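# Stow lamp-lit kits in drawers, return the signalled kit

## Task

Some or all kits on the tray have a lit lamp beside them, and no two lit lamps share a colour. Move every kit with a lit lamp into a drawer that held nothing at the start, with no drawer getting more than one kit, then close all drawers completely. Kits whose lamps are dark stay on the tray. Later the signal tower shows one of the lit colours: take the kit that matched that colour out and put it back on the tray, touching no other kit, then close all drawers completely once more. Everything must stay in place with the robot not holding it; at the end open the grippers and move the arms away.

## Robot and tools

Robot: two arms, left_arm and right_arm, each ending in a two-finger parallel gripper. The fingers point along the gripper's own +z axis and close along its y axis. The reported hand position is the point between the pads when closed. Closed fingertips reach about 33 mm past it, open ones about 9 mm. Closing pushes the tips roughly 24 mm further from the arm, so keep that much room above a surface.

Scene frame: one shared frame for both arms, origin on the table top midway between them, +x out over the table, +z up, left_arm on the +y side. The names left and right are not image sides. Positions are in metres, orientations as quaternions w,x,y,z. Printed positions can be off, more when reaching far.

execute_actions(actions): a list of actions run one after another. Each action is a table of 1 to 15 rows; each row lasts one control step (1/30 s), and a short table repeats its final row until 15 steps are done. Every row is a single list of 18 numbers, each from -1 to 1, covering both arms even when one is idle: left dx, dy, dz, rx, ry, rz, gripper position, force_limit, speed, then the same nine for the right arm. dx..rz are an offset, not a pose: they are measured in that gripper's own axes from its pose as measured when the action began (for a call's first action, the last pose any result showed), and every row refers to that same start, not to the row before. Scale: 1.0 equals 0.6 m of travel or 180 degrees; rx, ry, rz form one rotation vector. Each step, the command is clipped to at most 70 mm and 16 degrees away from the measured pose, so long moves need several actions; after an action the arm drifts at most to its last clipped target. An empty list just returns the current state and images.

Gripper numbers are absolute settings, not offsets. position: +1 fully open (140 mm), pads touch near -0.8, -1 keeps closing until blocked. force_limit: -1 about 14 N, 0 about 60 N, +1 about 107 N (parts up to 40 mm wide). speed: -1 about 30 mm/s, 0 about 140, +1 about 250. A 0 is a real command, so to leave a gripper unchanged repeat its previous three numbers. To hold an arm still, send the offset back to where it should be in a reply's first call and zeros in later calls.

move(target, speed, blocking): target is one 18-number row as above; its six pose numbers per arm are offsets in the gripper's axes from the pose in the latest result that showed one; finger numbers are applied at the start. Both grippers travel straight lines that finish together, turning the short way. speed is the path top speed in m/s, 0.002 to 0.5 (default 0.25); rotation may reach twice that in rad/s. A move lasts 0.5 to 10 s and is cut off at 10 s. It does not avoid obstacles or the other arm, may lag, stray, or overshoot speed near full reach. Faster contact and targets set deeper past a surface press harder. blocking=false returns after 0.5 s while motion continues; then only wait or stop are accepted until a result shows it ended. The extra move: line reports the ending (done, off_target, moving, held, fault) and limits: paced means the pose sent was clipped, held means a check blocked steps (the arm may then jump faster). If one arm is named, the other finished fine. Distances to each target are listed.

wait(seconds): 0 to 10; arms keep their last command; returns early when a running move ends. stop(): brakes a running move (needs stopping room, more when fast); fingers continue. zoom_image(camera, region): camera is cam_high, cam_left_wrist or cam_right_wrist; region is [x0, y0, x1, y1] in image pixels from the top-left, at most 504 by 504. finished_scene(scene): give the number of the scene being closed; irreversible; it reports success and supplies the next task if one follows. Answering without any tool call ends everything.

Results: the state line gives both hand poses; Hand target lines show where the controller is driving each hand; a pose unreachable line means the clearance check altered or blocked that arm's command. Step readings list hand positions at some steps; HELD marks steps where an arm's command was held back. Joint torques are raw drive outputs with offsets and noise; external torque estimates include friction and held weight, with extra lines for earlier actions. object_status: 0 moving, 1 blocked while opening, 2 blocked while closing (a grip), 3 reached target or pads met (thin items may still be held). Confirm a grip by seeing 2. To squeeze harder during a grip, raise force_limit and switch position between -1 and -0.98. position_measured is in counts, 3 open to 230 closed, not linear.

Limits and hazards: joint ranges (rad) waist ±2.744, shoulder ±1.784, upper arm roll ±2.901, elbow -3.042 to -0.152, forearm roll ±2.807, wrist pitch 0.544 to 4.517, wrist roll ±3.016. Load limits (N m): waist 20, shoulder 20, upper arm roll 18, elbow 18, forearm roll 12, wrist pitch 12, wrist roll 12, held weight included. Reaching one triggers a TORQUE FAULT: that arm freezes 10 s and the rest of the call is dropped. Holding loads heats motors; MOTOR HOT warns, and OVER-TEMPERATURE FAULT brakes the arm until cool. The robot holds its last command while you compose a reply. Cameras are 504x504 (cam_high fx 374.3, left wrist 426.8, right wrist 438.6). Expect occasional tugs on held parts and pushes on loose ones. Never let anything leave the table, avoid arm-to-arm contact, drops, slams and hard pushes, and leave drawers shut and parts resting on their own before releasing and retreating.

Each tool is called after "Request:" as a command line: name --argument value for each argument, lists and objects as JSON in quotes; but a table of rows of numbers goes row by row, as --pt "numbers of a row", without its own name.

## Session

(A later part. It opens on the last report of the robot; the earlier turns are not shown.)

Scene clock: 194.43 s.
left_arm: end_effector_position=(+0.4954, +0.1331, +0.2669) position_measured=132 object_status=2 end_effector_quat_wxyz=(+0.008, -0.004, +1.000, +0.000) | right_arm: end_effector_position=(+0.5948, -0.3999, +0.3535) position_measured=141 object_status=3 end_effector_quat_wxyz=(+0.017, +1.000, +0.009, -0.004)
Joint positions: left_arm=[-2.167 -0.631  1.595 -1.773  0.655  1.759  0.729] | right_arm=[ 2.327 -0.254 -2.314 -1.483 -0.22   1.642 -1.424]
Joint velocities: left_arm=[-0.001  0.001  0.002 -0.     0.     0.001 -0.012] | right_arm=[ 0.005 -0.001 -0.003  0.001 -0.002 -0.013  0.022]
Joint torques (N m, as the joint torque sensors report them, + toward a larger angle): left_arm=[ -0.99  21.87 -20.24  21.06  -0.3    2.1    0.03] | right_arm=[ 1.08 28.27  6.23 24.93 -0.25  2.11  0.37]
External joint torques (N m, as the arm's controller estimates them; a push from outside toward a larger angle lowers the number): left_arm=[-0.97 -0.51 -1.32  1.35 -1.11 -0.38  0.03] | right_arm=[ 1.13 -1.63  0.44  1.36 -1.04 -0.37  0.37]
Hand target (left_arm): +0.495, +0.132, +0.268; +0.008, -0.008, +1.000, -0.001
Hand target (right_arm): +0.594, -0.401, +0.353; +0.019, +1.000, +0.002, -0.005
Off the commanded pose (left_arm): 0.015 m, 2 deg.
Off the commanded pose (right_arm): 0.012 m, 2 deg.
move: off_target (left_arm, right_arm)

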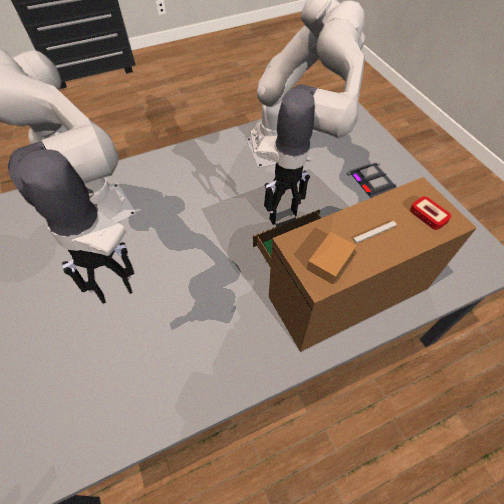

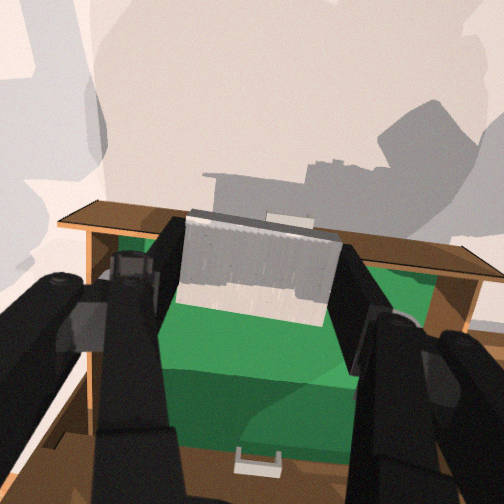

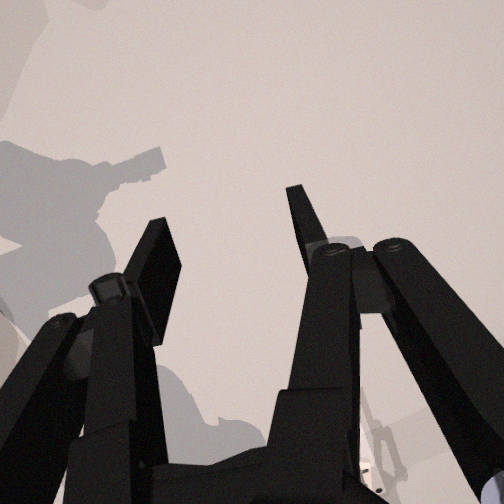

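Request:
move --target '[-0.085,0,0.04,0,0,0,-1,0,0,0,0,0,0,0,0,-0.1,0,0]' --speed 0.15

Request:
move --target '[0,0,0.08,0,0,0,-1,0,0,0,0,0,0,0,0,-0.1,0,0]' --speed 0.08

Scene clock: 198.40 s.
left_arm: end_effector_position=(+0.5455, +0.1320, +0.2439) position_measured=132 object_status=2 end_effector_quat_wxyz=(+0.008, -0.010, +1.000, -0.003) | right_arm: end_effector_position=(+0.5942, -0.4000, +0.3534) position_measured=141 object_status=3 end_effector_quat_wxyz=(+0.018, +1.000, +0.006, -0.005)
Joint positions: left_arm=[-2.353 -0.714  1.769 -1.614  0.715  1.749  0.756] | right_arm=[ 2.328 -0.254 -2.314 -1.483 -0.22   1.64  -1.418]
Joint velocities: left_arm=[-0.009 -0.002  0.003  0.006  0.002 -0.007  0.018] | right_arm=[-0.001  0.001  0.001 -0.    -0.001  0.    -0.   ]
Joint torques (N m, as the joint torque sensors report them, + toward a larger angle): left_arm=[ -0.66  28.21 -20.87  19.77   1.71   2.02   0.27] | right_arm=[-1.   29.64  7.5  23.65  0.73  2.7  -0.21]
External joint torques (N m, as the arm's controller estimates them; a push from outside toward a larger angle lowers the number): left_arm=[-0.97 -2.8  -0.94  0.97  0.91 -0.44  0.27] | right_arm=[-1.02 -0.41  1.63  0.02 -0.07  0.21 -0.21]
Hand target (left_arm): +0.547, +0.133, +0.244; +0.009, -0.005, +1.000, -0.001
Hand target (right_arm): +0.595, -0.400, +0.354; +0.017, +1.000, +0.009, -0.004
Off the commanded pose (left_arm): 0.002 m, 1 deg.
Off the commanded pose (right_arm): 0.001 m, 0 deg.
move: done

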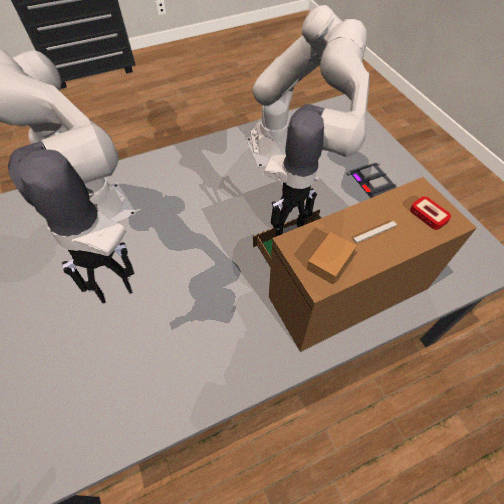

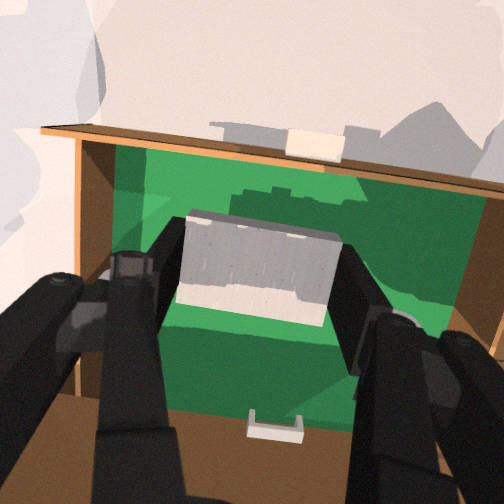

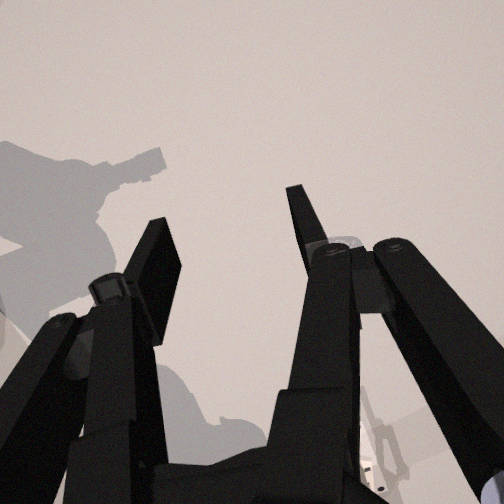

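Scene clock: 199.50 s.
left_arm: end_effector_position=(+0.5454, +0.1324, +0.1963) position_measured=132 object_status=2 end_effector_quat_wxyz=(+0.005, -0.008, +1.000, -0.004) | right_arm: end_effector_position=(+0.5942, -0.4000, +0.3534) position_measured=141 object_status=3 end_effector_quat_wxyz=(+0.018, +1.000, +0.006, -0.005)
Joint positions: left_arm=[-2.358 -0.747  1.819 -1.685  0.751  1.836  0.736] | right_arm=[ 2.328 -0.254 -2.314 -1.483 -0.22   1.64  -1.418]
Joint velocities: left_arm=[-0.001 -0.     0.002  0.001 -0.     0.011 -0.006] | right_arm=[-0.    -0.    -0.     0.001  0.     0.     0.001]
Joint torques (N m, as the joint torque sensors report them, + toward a larger angle): left_arm=[ -1.34  30.85 -21.05  16.86   1.6    2.94  -0.11] | right_arm=[-0.39 29.5   7.13 24.08  0.74  2.45  0.11]
External joint torques (N m, as the arm's controller estimates them; a push from outside toward a larger angle lowers the number): left_arm=[-1.35 -1.26 -0.05 -1.6   0.84  0.45 -0.11] | right_arm=[-0.39 -0.44  1.3   0.51 -0.06 -0.03  0.11]
Hand target (left_arm): +0.546, +0.131, +0.196; +0.008, -0.009, +1.000, -0.003
Hand target (right_arm): +0.594, -0.400, +0.353; +0.018, +1.000, +0.006, -0.005
Off the commanded pose (left_arm): 0.001 m, 0 deg.
Off the commanded pose (right_arm): 0.000 m, 0 deg.
move: done

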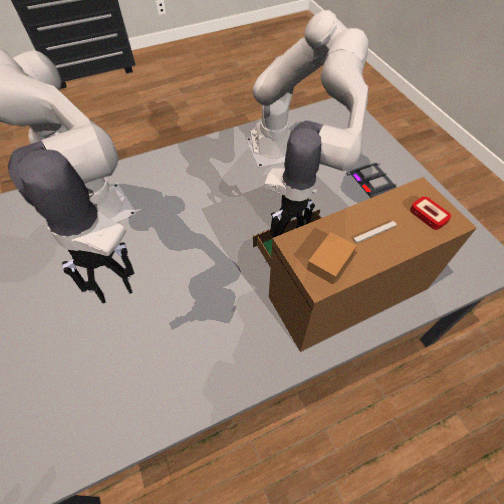

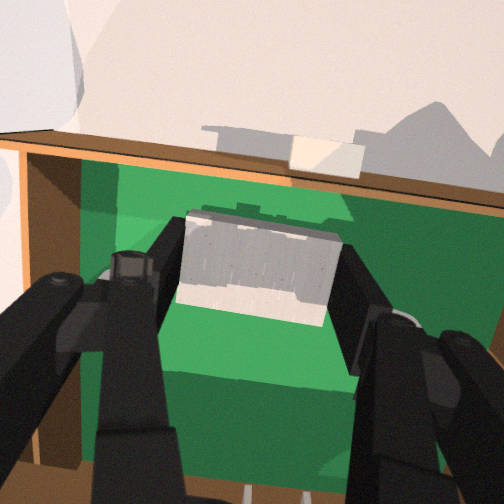

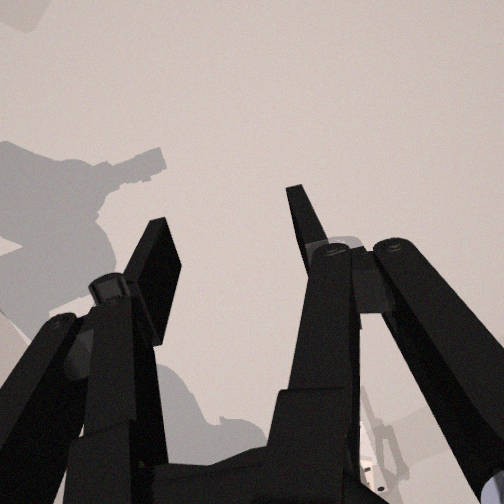

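Request:
move --target '[0,0,0.025,0,0,0,-1,0,0,0,0,0,0,0,0,-0.1,0,0]' --speed 0.03

Scene clock: 202.57 s.
left_arm: end_effector_position=(+0.5471, +0.1317, +0.1874) position_measured=132 object_status=2 end_effector_quat_wxyz=(+0.008, -0.008, +1.000, -0.006) | right_arm: end_effector_position=(+0.5942, -0.4000, +0.3534) position_measured=141 object_status=3 end_effector_quat_wxyz=(+0.018, +1.000, +0.006, -0.005)
Joint positions: left_arm=[-2.361 -0.753  1.831 -1.698  0.76   1.859  0.733] | right_arm=[ 2.328 -0.254 -2.314 -1.483 -0.22   1.64  -1.418]
Joint velocities: left_arm=[-0.002  0.     0.002 -0.002  0.003  0.012 -0.001] | right_arm=[-0.     0.     0.002 -0.001  0.001 -0.001  0.   ]
Joint torques (N m, as the joint torque sensors report them, + toward a larger angle): left_arm=[ -2.31  27.3  -19.12  14.36   1.73   2.68   0.01] | right_arm=[-0.64 29.61  7.14 23.8   0.72  2.45  0.09]
External joint torques (N m, as the arm's controller estimates them; a push from outside toward a larger angle lowers the number): left_arm=[-2.34 -4.97  1.9  -3.98  0.96  0.19  0.01] | right_arm=[-0.69 -0.54  1.23  0.11 -0.08 -0.04  0.09]
Hand target (left_arm): +0.545, +0.132, +0.181; +0.005, -0.008, +1.000, -0.004
Hand target (right_arm): +0.594, -0.400, +0.353; +0.018, +1.000, +0.006, -0.005
Off the commanded pose (left_arm): 0.006 m, 0 deg.
Off the commanded pose (right_arm): 0.000 m, 0 deg.
move: off_target (left_arm)

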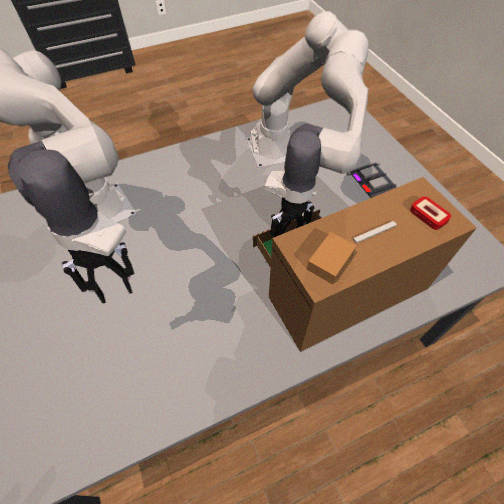

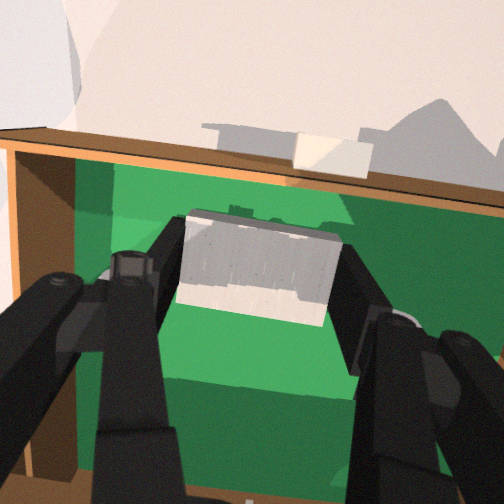

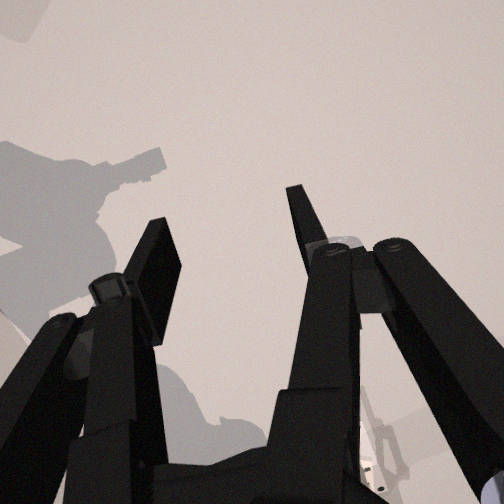

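Request:
execute_actions --actions '[[[0,0,-0.003,0,0,0,0.25,0,0,0,0,0,0,0,0,-0.1,0,0]]]'

Request:
move --target '[0.03,0,-0.15,0,0,0,0.25,0,0,0,0,0,0,0,0,-0.1,0,0]'

Request:
move --target '[0.3,0.92,0.15,0,0,0,0.3,0,0,-0.3,-0.5,0.1,0,0.24,0,-0.1,0,0]' --speed 0.3

Scene clock: 205.50 s.
left_arm: end_effector_position=(+0.5472, +0.1314, +0.1879) position_measured=98 object_status=3 end_effector_quat_wxyz=(+0.008, -0.008, +1.000, -0.005) | right_arm: end_effector_position=(+0.5942, -0.4000, +0.3534) position_measured=141 object_status=3 end_effector_quat_wxyz=(+0.018, +1.000, +0.006, -0.005)
Joint positions: left_arm=[-2.361 -0.753  1.831 -1.697  0.76   1.859  0.732] | right_arm=[ 2.328 -0.254 -2.314 -1.483 -0.22   1.64  -1.418]
Joint velocities: left_arm=[ 0.001  0.001  0.    -0.001  0.    -0.001 -0.002] | right_arm=[-0.001  0.    -0.001  0.001  0.001 -0.001 -0.   ]
Joint torques (N m, as the joint torque sensors report them, + toward a larger angle): left_arm=[  1.45  30.76 -23.42  18.53   0.24   1.92   0.23] | right_arm=[-0.45 29.55  7.22 23.81  0.74  2.43  0.13]
External joint torques (N m, as the arm's controller estimates them; a push from outside toward a larger angle lowers the number): left_arm=[ 1.31 -1.43 -2.49  0.15 -0.53 -0.57  0.23] | right_arm=[-0.2  -0.48  1.57  0.07 -0.03 -0.07  0.13]
Hand target (left_arm): +0.547, +0.132, +0.189; +0.008, -0.008, +1.000, -0.006
Hand target (right_arm): +0.594, -0.400, +0.353; +0.018, +1.000, +0.006, -0.005
Off the commanded pose (left_arm): 0.001 m, 0 deg.
Off the commanded pose (right_arm): 0.000 m, 0 deg.
Step readings (end_effector_position):
0: left_arm (+0.5474, +0.1313, +0.1874) | right_arm (+0.5942, -0.4000, +0.3534)
1: left_arm (+0.5475, +0.1313, +0.1877) | right_arm (+0.5942, -0.4000, +0.3534)
2: left_arm (+0.5475, +0.1312, +0.1880) | right_arm (+0.5942, -0.4000, +0.3534)
4: left_arm (+0.5474, +0.1312, +0.1880) | right_arm (+0.5942, -0.4000, +0.3534)
8: left_arm (+0.5473, +0.1313, +0.1879) | right_arm (+0.5942, -0.4000, +0.3534)
15: end_effector_position above

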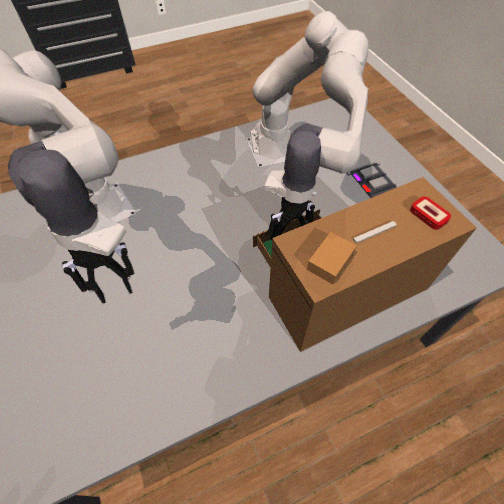

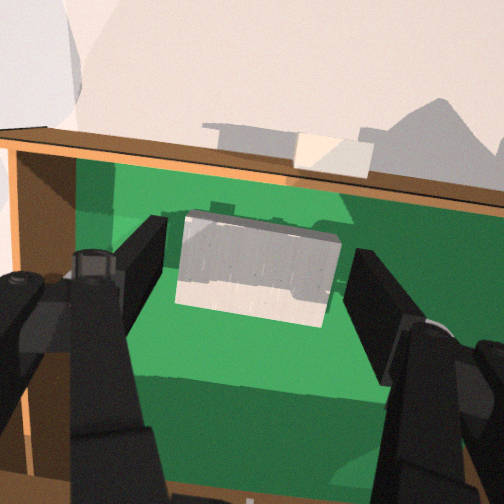

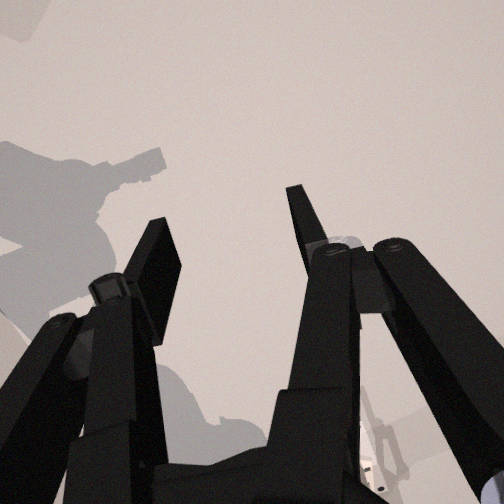

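Scene clock: 206.57 s.
left_arm: end_effector_position=(+0.5288, +0.1325, +0.2770) position_measured=98 object_status=3 end_effector_quat_wxyz=(+0.010, -0.010, +1.000, -0.004) | right_arm: end_effector_position=(+0.5942, -0.4000, +0.3534) position_measured=141 object_status=3 end_effector_quat_wxyz=(+0.018, +1.000, +0.006, -0.005)
Joint positions: left_arm=[-2.291 -0.658  1.698 -1.63   0.667  1.715  0.76 ] | right_arm=[ 2.328 -0.254 -2.314 -1.483 -0.22   1.64  -1.418]
Joint velocities: left_arm=[ 0.    -0.    -0.003 -0.001 -0.    -0.011  0.007] | right_arm=[ 0.     0.001  0.     0.002 -0.    -0.001 -0.002]
Joint torques (N m, as the joint torque sensors report them, + toward a larger angle): left_arm=[  2.27  24.79 -21.13  20.41  -0.26   2.06   0.29] | right_arm=[-0.49 29.54  7.25 24.14  0.72  2.43  0.11]
External joint torques (N m, as the arm's controller estimates them; a push from outside toward a larger angle lowers the number): left_arm=[ 2.22 -3.02 -2.01  1.03 -1.07 -0.43  0.29] | right_arm=[-0.5  -0.63  1.37  0.44 -0.07 -0.06  0.11]
Hand target (left_arm): +0.528, +0.133, +0.277; +0.007, -0.009, +1.000, -0.005
Hand target (right_arm): +0.594, -0.400, +0.353; +0.018, +1.000, +0.006, -0.005
Off the commanded pose (left_arm): 0.001 m, 0 deg.
Off the commanded pose (right_arm): 0.000 m, 0 deg.
move: done

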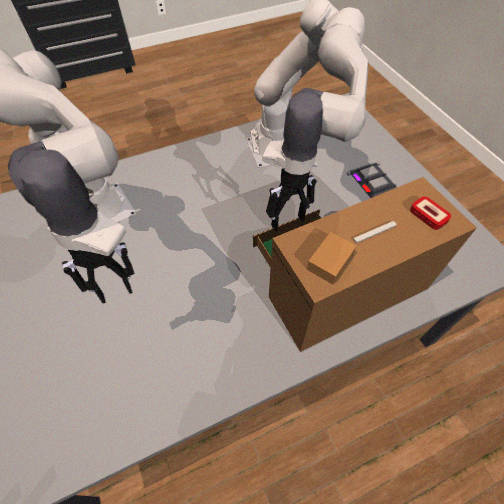

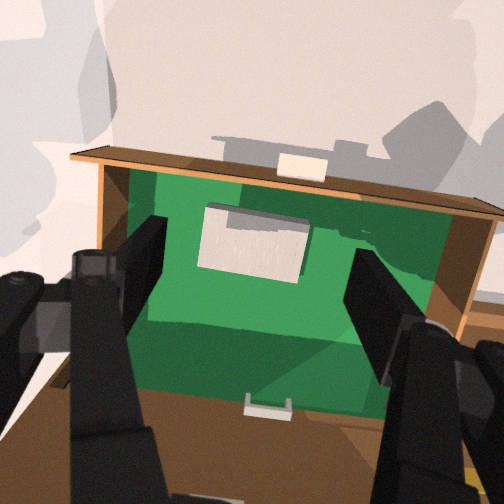

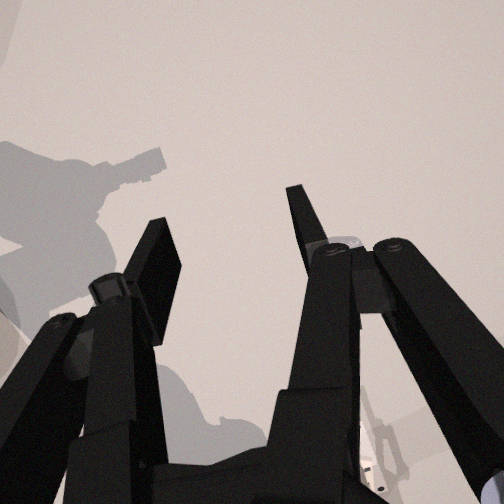

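Scene clock: 209.50 s.
left_arm: end_effector_position=(+0.3363, +0.6891, +0.1720) position_measured=91 object_status=3 end_effector_quat_wxyz=(-0.002, -0.022, +1.000, +0.004) | right_arm: end_effector_position=(+0.4172, -0.1127, +0.2834) position_measured=141 object_status=3 end_effector_quat_wxyz=(+0.019, +0.930, +0.010, +0.367)
Joint positions: left_arm=[-0.867 -1.163  1.341 -2.181  1.116  1.622  1.452] | right_arm=[ 2.66   0.974 -1.983 -2.621  0.638  2.623 -1.225]
Joint velocities: left_arm=[ 0.002  0.    -0.    -0.001 -0.001  0.001  0.031] | right_arm=[-0.     0.001  0.002  0.001  0.003  0.001  0.007]
Joint torques (N m, as the joint torque sensors report them, + toward a larger angle): left_arm=[ -1.22  19.87 -28.8   11.18   1.57   2.06   0.4 ] | right_arm=[ -2.18  -6.72 -17.54  15.89   1.91   3.42   0.49]
External joint torques (N m, as the arm's controller estimates them; a push from outside toward a larger angle lowers the number): left_arm=[-1.28 -1.74 -1.16  0.31  0.74 -0.35  0.4 ] | right_arm=[-2.23  1.42  2.32 -0.41  0.85  0.03  0.47]
Hand target (left_arm): +0.337, +0.690, +0.173; -0.002, -0.015, +1.000, +0.005
Hand target (right_arm): +0.417, -0.113, +0.283; +0.017, +0.930, +0.004, +0.367
Off the commanded pose (left_arm): 0.012 m, 2 deg.
Off the commanded pose (right_arm): 0.011 m, 1 deg.
move: off_target (left_arm, right_arm)

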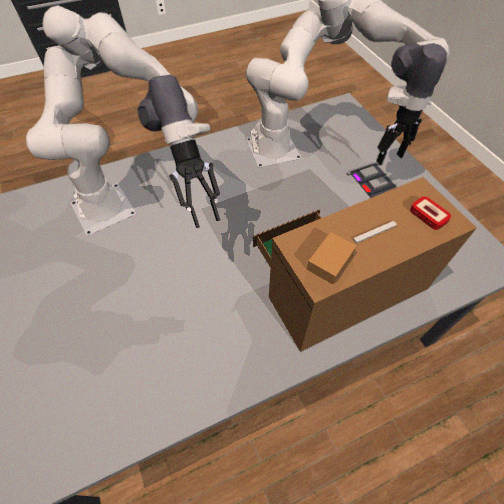

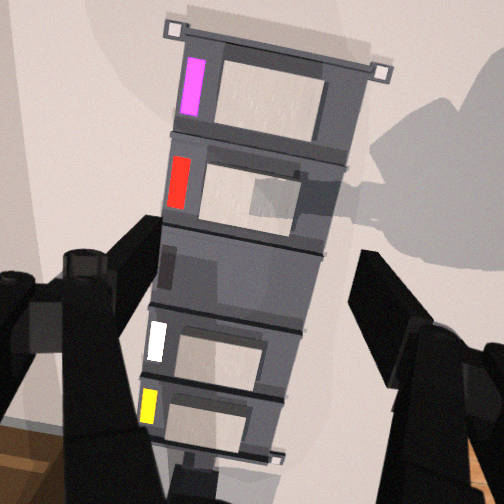

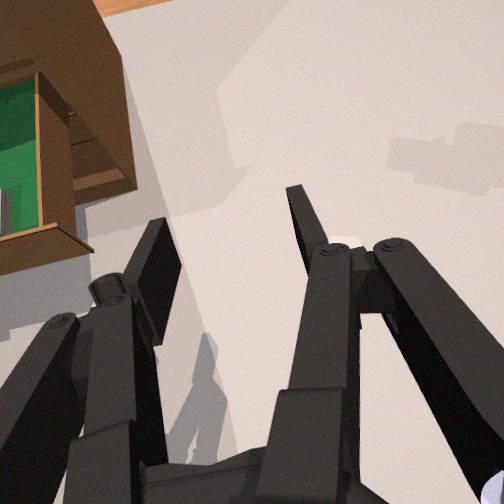

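Request:
move --target '[0.002,-0.01,0.212,0,0,0,0.3,0,0,-0.08,-0.413,0.082,0,0,0,-0.1,0,0]' --speed 0.2

Request:
move --target '[0,0,0,0,0,0,-1,0,0,0.0,0,0.07,0,0,0,-0.1,0,0]' --speed 0.08

Scene clock: 214.43 s.
left_arm: end_effector_position=(+0.3340, +0.6842, +0.0449) position_measured=91 object_status=3 end_effector_quat_wxyz=(-0.003, -0.021, +1.000, +0.004) | right_arm: end_effector_position=(+0.4145, +0.1306, +0.2028) position_measured=141 object_status=3 end_effector_quat_wxyz=(+0.026, +0.929, +0.019, +0.368)
Joint positions: left_arm=[-0.903 -1.232  1.6   -2.277  1.334  1.802  1.389] | right_arm=[ 2.194  1.166 -1.481 -1.964  0.709  2.427 -0.891]
Joint velocities: left_arm=[-0.001 -0.     0.001 -0.001 -0.     0.003 -0.006] | right_arm=[-0.002  0.004 -0.001  0.003  0.005 -0.013  0.025]
Joint torques (N m, as the joint torque sensors report them, + toward a larger angle): left_arm=[ -0.59  20.66 -28.38   4.73   1.61   2.73  -0.06] | right_arm=[ -2.01 -27.3  -29.8   11.21   1.75   2.57   0.39]
External joint torques (N m, as the arm's controller estimates them; a push from outside toward a larger angle lowers the number): left_arm=[-0.56 -2.51 -0.16 -2.35  0.81  0.33 -0.06] | right_arm=[-1.81  2.83  0.52  1.57  0.87 -0.48  0.37]
Hand target (left_arm): +0.335, +0.683, +0.044; -0.002, -0.021, +1.000, +0.005
Hand target (right_arm): +0.415, +0.130, +0.203; +0.023, +0.930, +0.010, +0.368
Off the commanded pose (left_arm): 0.001 m, 0 deg.
Off the commanded pose (right_arm): 0.002 m, 1 deg.
move: done

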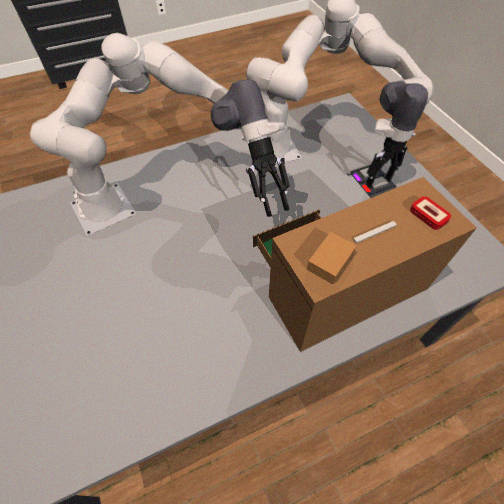

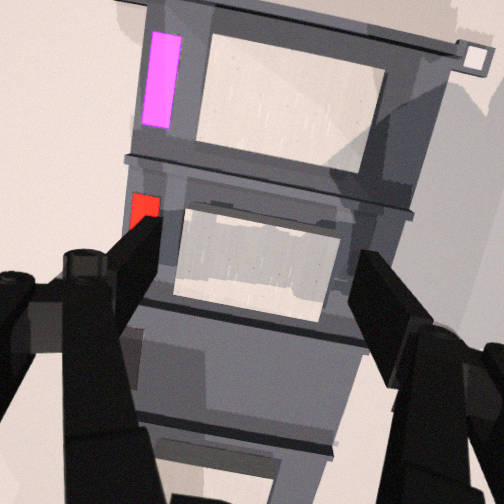

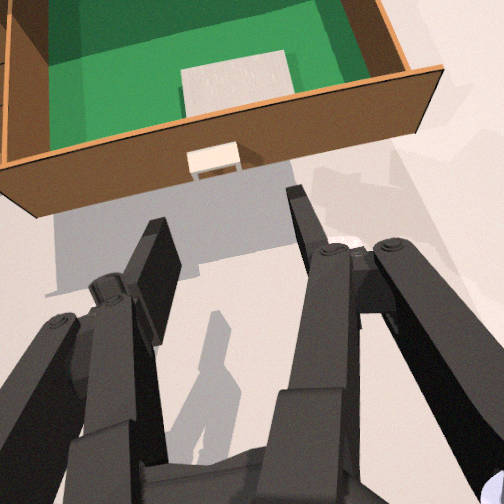

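Scene clock: 215.47 s.
left_arm: end_effector_position=(+0.3343, +0.6843, +0.0454) position_measured=132 object_status=2 end_effector_quat_wxyz=(-0.003, -0.021, +1.000, +0.004) | right_arm: end_effector_position=(+0.4432, +0.1277, +0.1719) position_measured=141 object_status=3 end_effector_quat_wxyz=(+0.027, +0.929, +0.015, +0.368)
Joint positions: left_arm=[-0.903 -1.232  1.599 -2.277  1.334  1.802  1.389] | right_arm=[ 2.101  1.172 -1.404 -1.937  0.726  2.494 -0.896]
Joint velocities: left_arm=[ 0.001 -0.001 -0.001 -0.001  0.001 -0.     0.001] | right_arm=[-0.001 -0.003  0.002 -0.     0.001  0.01   0.001]
Joint torques (N m, as the joint torque sensors report them, + toward a larger angle): left_arm=[  0.12  21.38 -28.41   6.73   0.61   2.34   0.06] | right_arm=[ -1.85 -31.62 -27.93  11.04   0.98   3.28  -0.18]
External joint torques (N m, as the arm's controller estimates them; a push from outside toward a larger angle lowers the number): left_arm=[ 0.05 -1.78 -0.17 -0.41 -0.19 -0.07  0.06] | right_arm=[-1.77  0.23  2.17  1.61  0.    0.24 -0.2 ]
Hand target (left_arm): +0.334, +0.684, +0.045; -0.003, -0.021, +1.000, +0.004
Hand target (right_arm): +0.443, +0.129, +0.172; +0.027, +0.929, +0.019, +0.368
Off the commanded pose (left_arm): 0.001 m, 0 deg.
Off the commanded pose (right_arm): 0.002 m, 0 deg.
move: done

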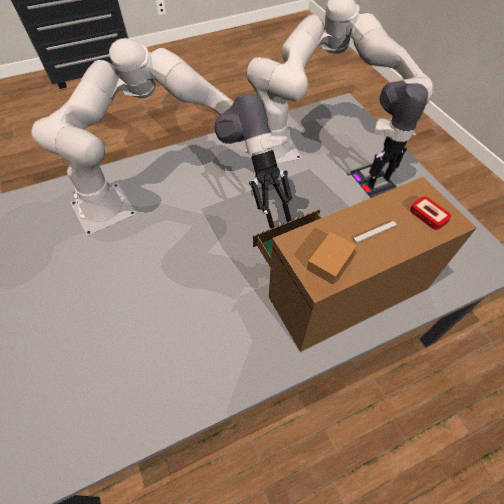

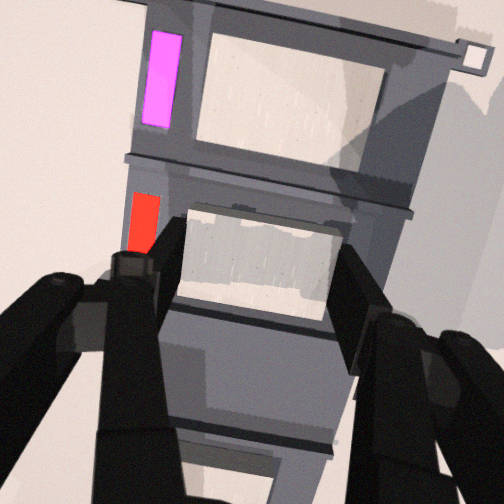

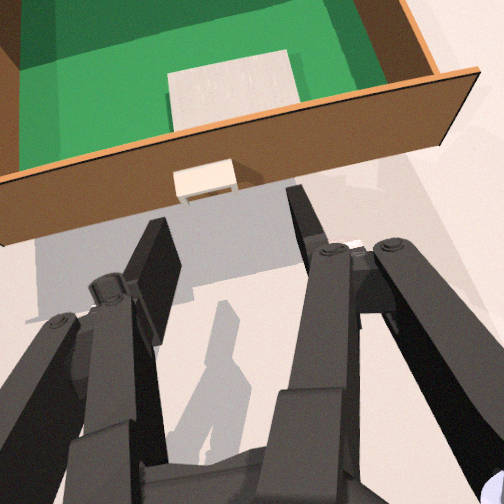

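Request:
move --target '[0,0,-0.2,0,0,0,-1,0,0,0.016,-0.013,0.013,0,0,0,-0.1,0,0]' --speed 0.15

Request:
move --target '[0,0,0,0,0,0,-1,0,0,0,0,0,0,0,0,-1,0,-0.5]'

Scene clock: 218.60 s.
left_arm: end_effector_position=(+0.3356, +0.6838, +0.1648) position_measured=132 object_status=2 end_effector_quat_wxyz=(-0.002, -0.022, +1.000, +0.004) | right_arm: end_effector_position=(+0.4554, +0.1358, +0.1737) position_measured=141 object_status=3 end_effector_quat_wxyz=(+0.025, +0.929, +0.014, +0.369)
Joint positions: left_arm=[-0.863 -1.165  1.349 -2.203  1.124  1.636  1.437] | right_arm=[ 2.056  1.179 -1.395 -1.888  0.726  2.486 -0.896]
Joint velocities: left_arm=[ 0.001 -0.    -0.002 -0.    -0.    -0.011  0.009] | right_arm=[-0.001 -0.    -0.     0.002 -0.    -0.001  0.001]
Joint torques (N m, as the joint torque sensors report them, + toward a larger angle): left_arm=[  1.94  18.6  -30.54  12.08  -0.37   1.94   0.28] | right_arm=[ -1.83 -30.87 -27.01  11.23   0.49   2.69   0.09]
External joint torques (N m, as the arm's controller estimates them; a push from outside toward a larger angle lowers the number): left_arm=[ 1.92 -2.59 -3.09  1.29 -1.21 -0.46  0.28] | right_arm=[-1.76  2.21  3.11  1.71 -0.47 -0.35  0.07]
Hand target (left_arm): +0.334, +0.684, +0.166; -0.003, -0.021, +1.000, +0.003
Hand target (right_arm): +0.455, +0.136, +0.172; +0.027, +0.929, +0.016, +0.368
Off the commanded pose (left_arm): 0.001 m, 0 deg.
Off the commanded pose (right_arm): 0.001 m, 0 deg.
move: done

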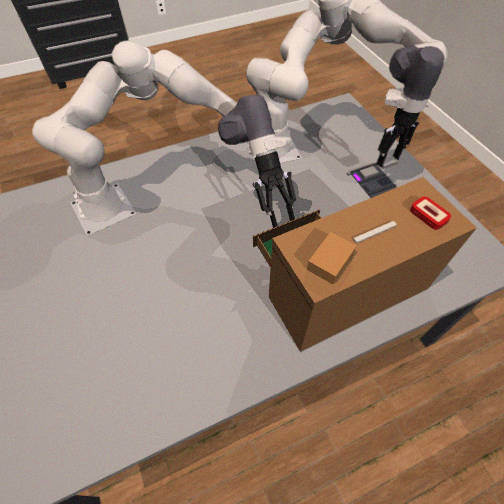

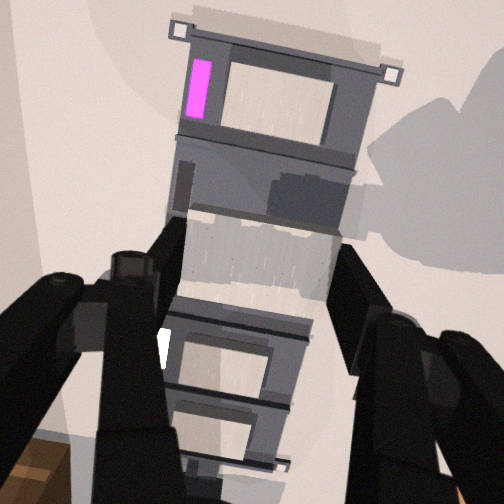

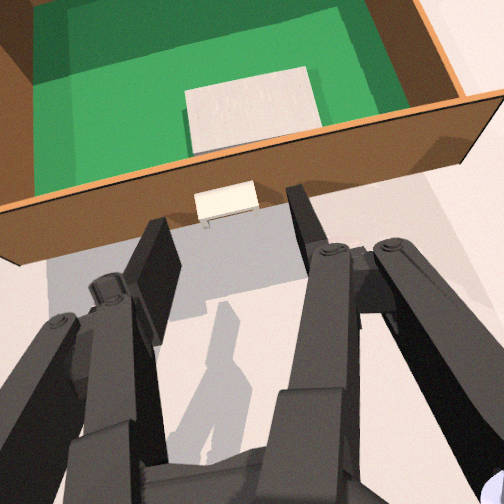

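Scene clock: 219.20 s.
left_arm: end_effector_position=(+0.3356, +0.6838, +0.1648) position_measured=132 object_status=2 end_effector_quat_wxyz=(-0.002, -0.022, +1.000, +0.004) | right_arm: end_effector_position=(+0.4561, +0.1347, +0.1739) position_measured=193 object_status=2 end_effector_quat_wxyz=(+0.026, +0.929, +0.014, +0.369)
Joint positions: left_arm=[-0.863 -1.165  1.349 -2.203  1.124  1.636  1.437] | right_arm=[ 2.055  1.179 -1.396 -1.889  0.726  2.485 -0.896]
Joint velocities: left_arm=[ 0.001 -0.    -0.002 -0.     0.    -0.001  0.001] | right_arm=[-0.002  0.     0.001 -0.     0.001  0.    -0.001]
Joint torques (N m, as the joint torque sensors report them, + toward a larger angle): left_arm=[  0.33  19.55 -29.08  11.06   0.63   2.38   0.12] | right_arm=[ -0.09 -32.15 -28.46  10.53   0.98   3.09   0.14]
External joint torques (N m, as the arm's controller estimates them; a push from outside toward a larger angle lowers the number): left_arm=[ 0.4  -1.76 -1.46  0.3  -0.2  -0.04  0.12] | right_arm=[0.13 0.88 1.68 1.12 0.03 0.05 0.12]
Hand target (left_arm): +0.336, +0.684, +0.165; -0.002, -0.022, +1.000, +0.004
Hand target (right_arm): +0.455, +0.136, +0.174; +0.025, +0.929, +0.014, +0.369
Off the commanded pose (left_arm): 0.000 m, 0 deg.
Off the commanded pose (right_arm): 0.001 m, 0 deg.
move: done

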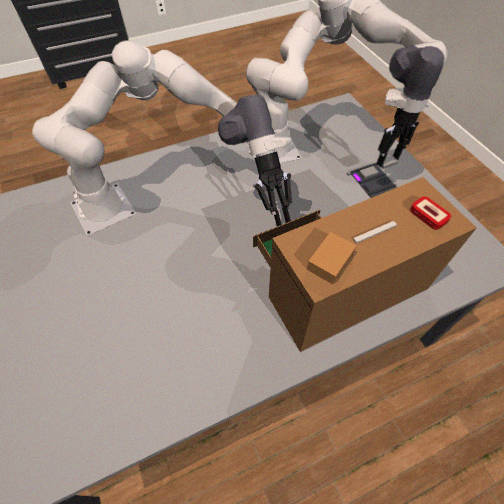

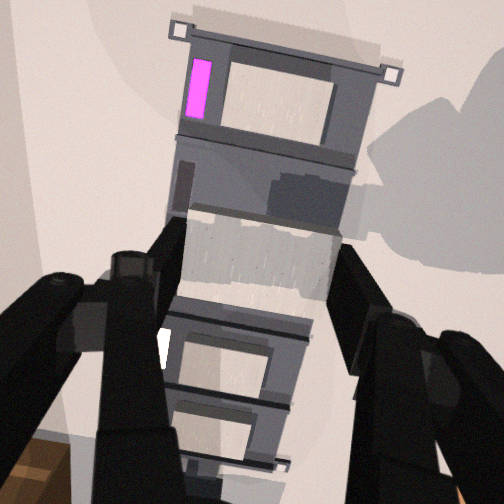

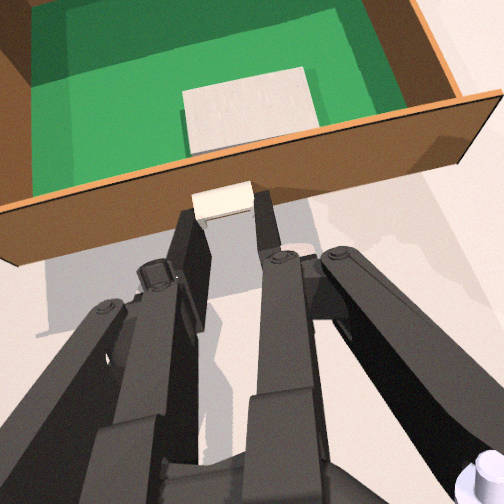

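Request:
move --target '[0,0,0,0,0,0,-1,0,0,0.174,-0.009,0.175,0,0,0,-1,0,-0.5]' --speed 0.07

Scene clock: 223.57 s.
left_arm: end_effector_position=(+0.3356, +0.6838, +0.1648) position_measured=132 object_status=2 end_effector_quat_wxyz=(-0.002, -0.022, +1.000, +0.004) | right_arm: end_effector_position=(+0.5988, +0.1405, +0.1694) position_measured=193 object_status=2 end_effector_quat_wxyz=(+0.027, +0.932, +0.009, +0.362)
Joint positions: left_arm=[-0.863 -1.165  1.349 -2.203  1.124  1.636  1.437] | right_arm=[ 1.612  1.21  -1.277 -1.505  0.717  2.464 -0.964]
Joint velocities: left_arm=[-0.001  0.    -0.     0.     0.     0.     0.002] | right_arm=[-0.007 -0.    -0.001  0.017 -0.    -0.022  0.001]
Joint torques (N m, as the joint torque sensors report them, + toward a larger angle): left_arm=[  0.22  18.98 -28.8   10.51   0.68   2.35   0.08] | right_arm=[ -6.81 -36.2  -21.76  15.16   1.63   5.87  -0.21]
External joint torques (N m, as the arm's controller estimates them; a push from outside toward a larger angle lowers the number): left_arm=[ 0.3  -2.3  -1.19 -0.26 -0.15 -0.07  0.08] | right_arm=[-7.07  7.1   6.39  4.39  0.71  2.78 -0.23]
Hand target (left_arm): +0.336, +0.684, +0.165; -0.002, -0.022, +1.000, +0.004
Hand target (right_arm): +0.602, +0.143, +0.164; +0.027, +0.930, +0.014, +0.365
Off the commanded pose (left_arm): 0.000 m, 0 deg.
Off the commanded pose (right_arm): 0.005 m, 1 deg.
move: off_target (right_arm)

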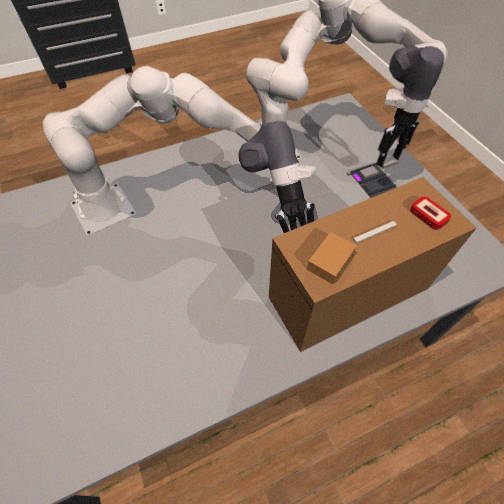

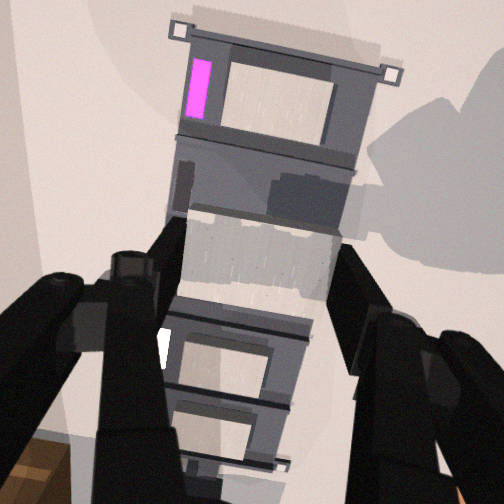

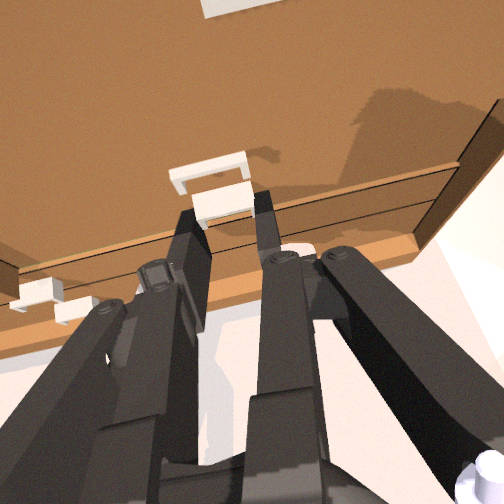

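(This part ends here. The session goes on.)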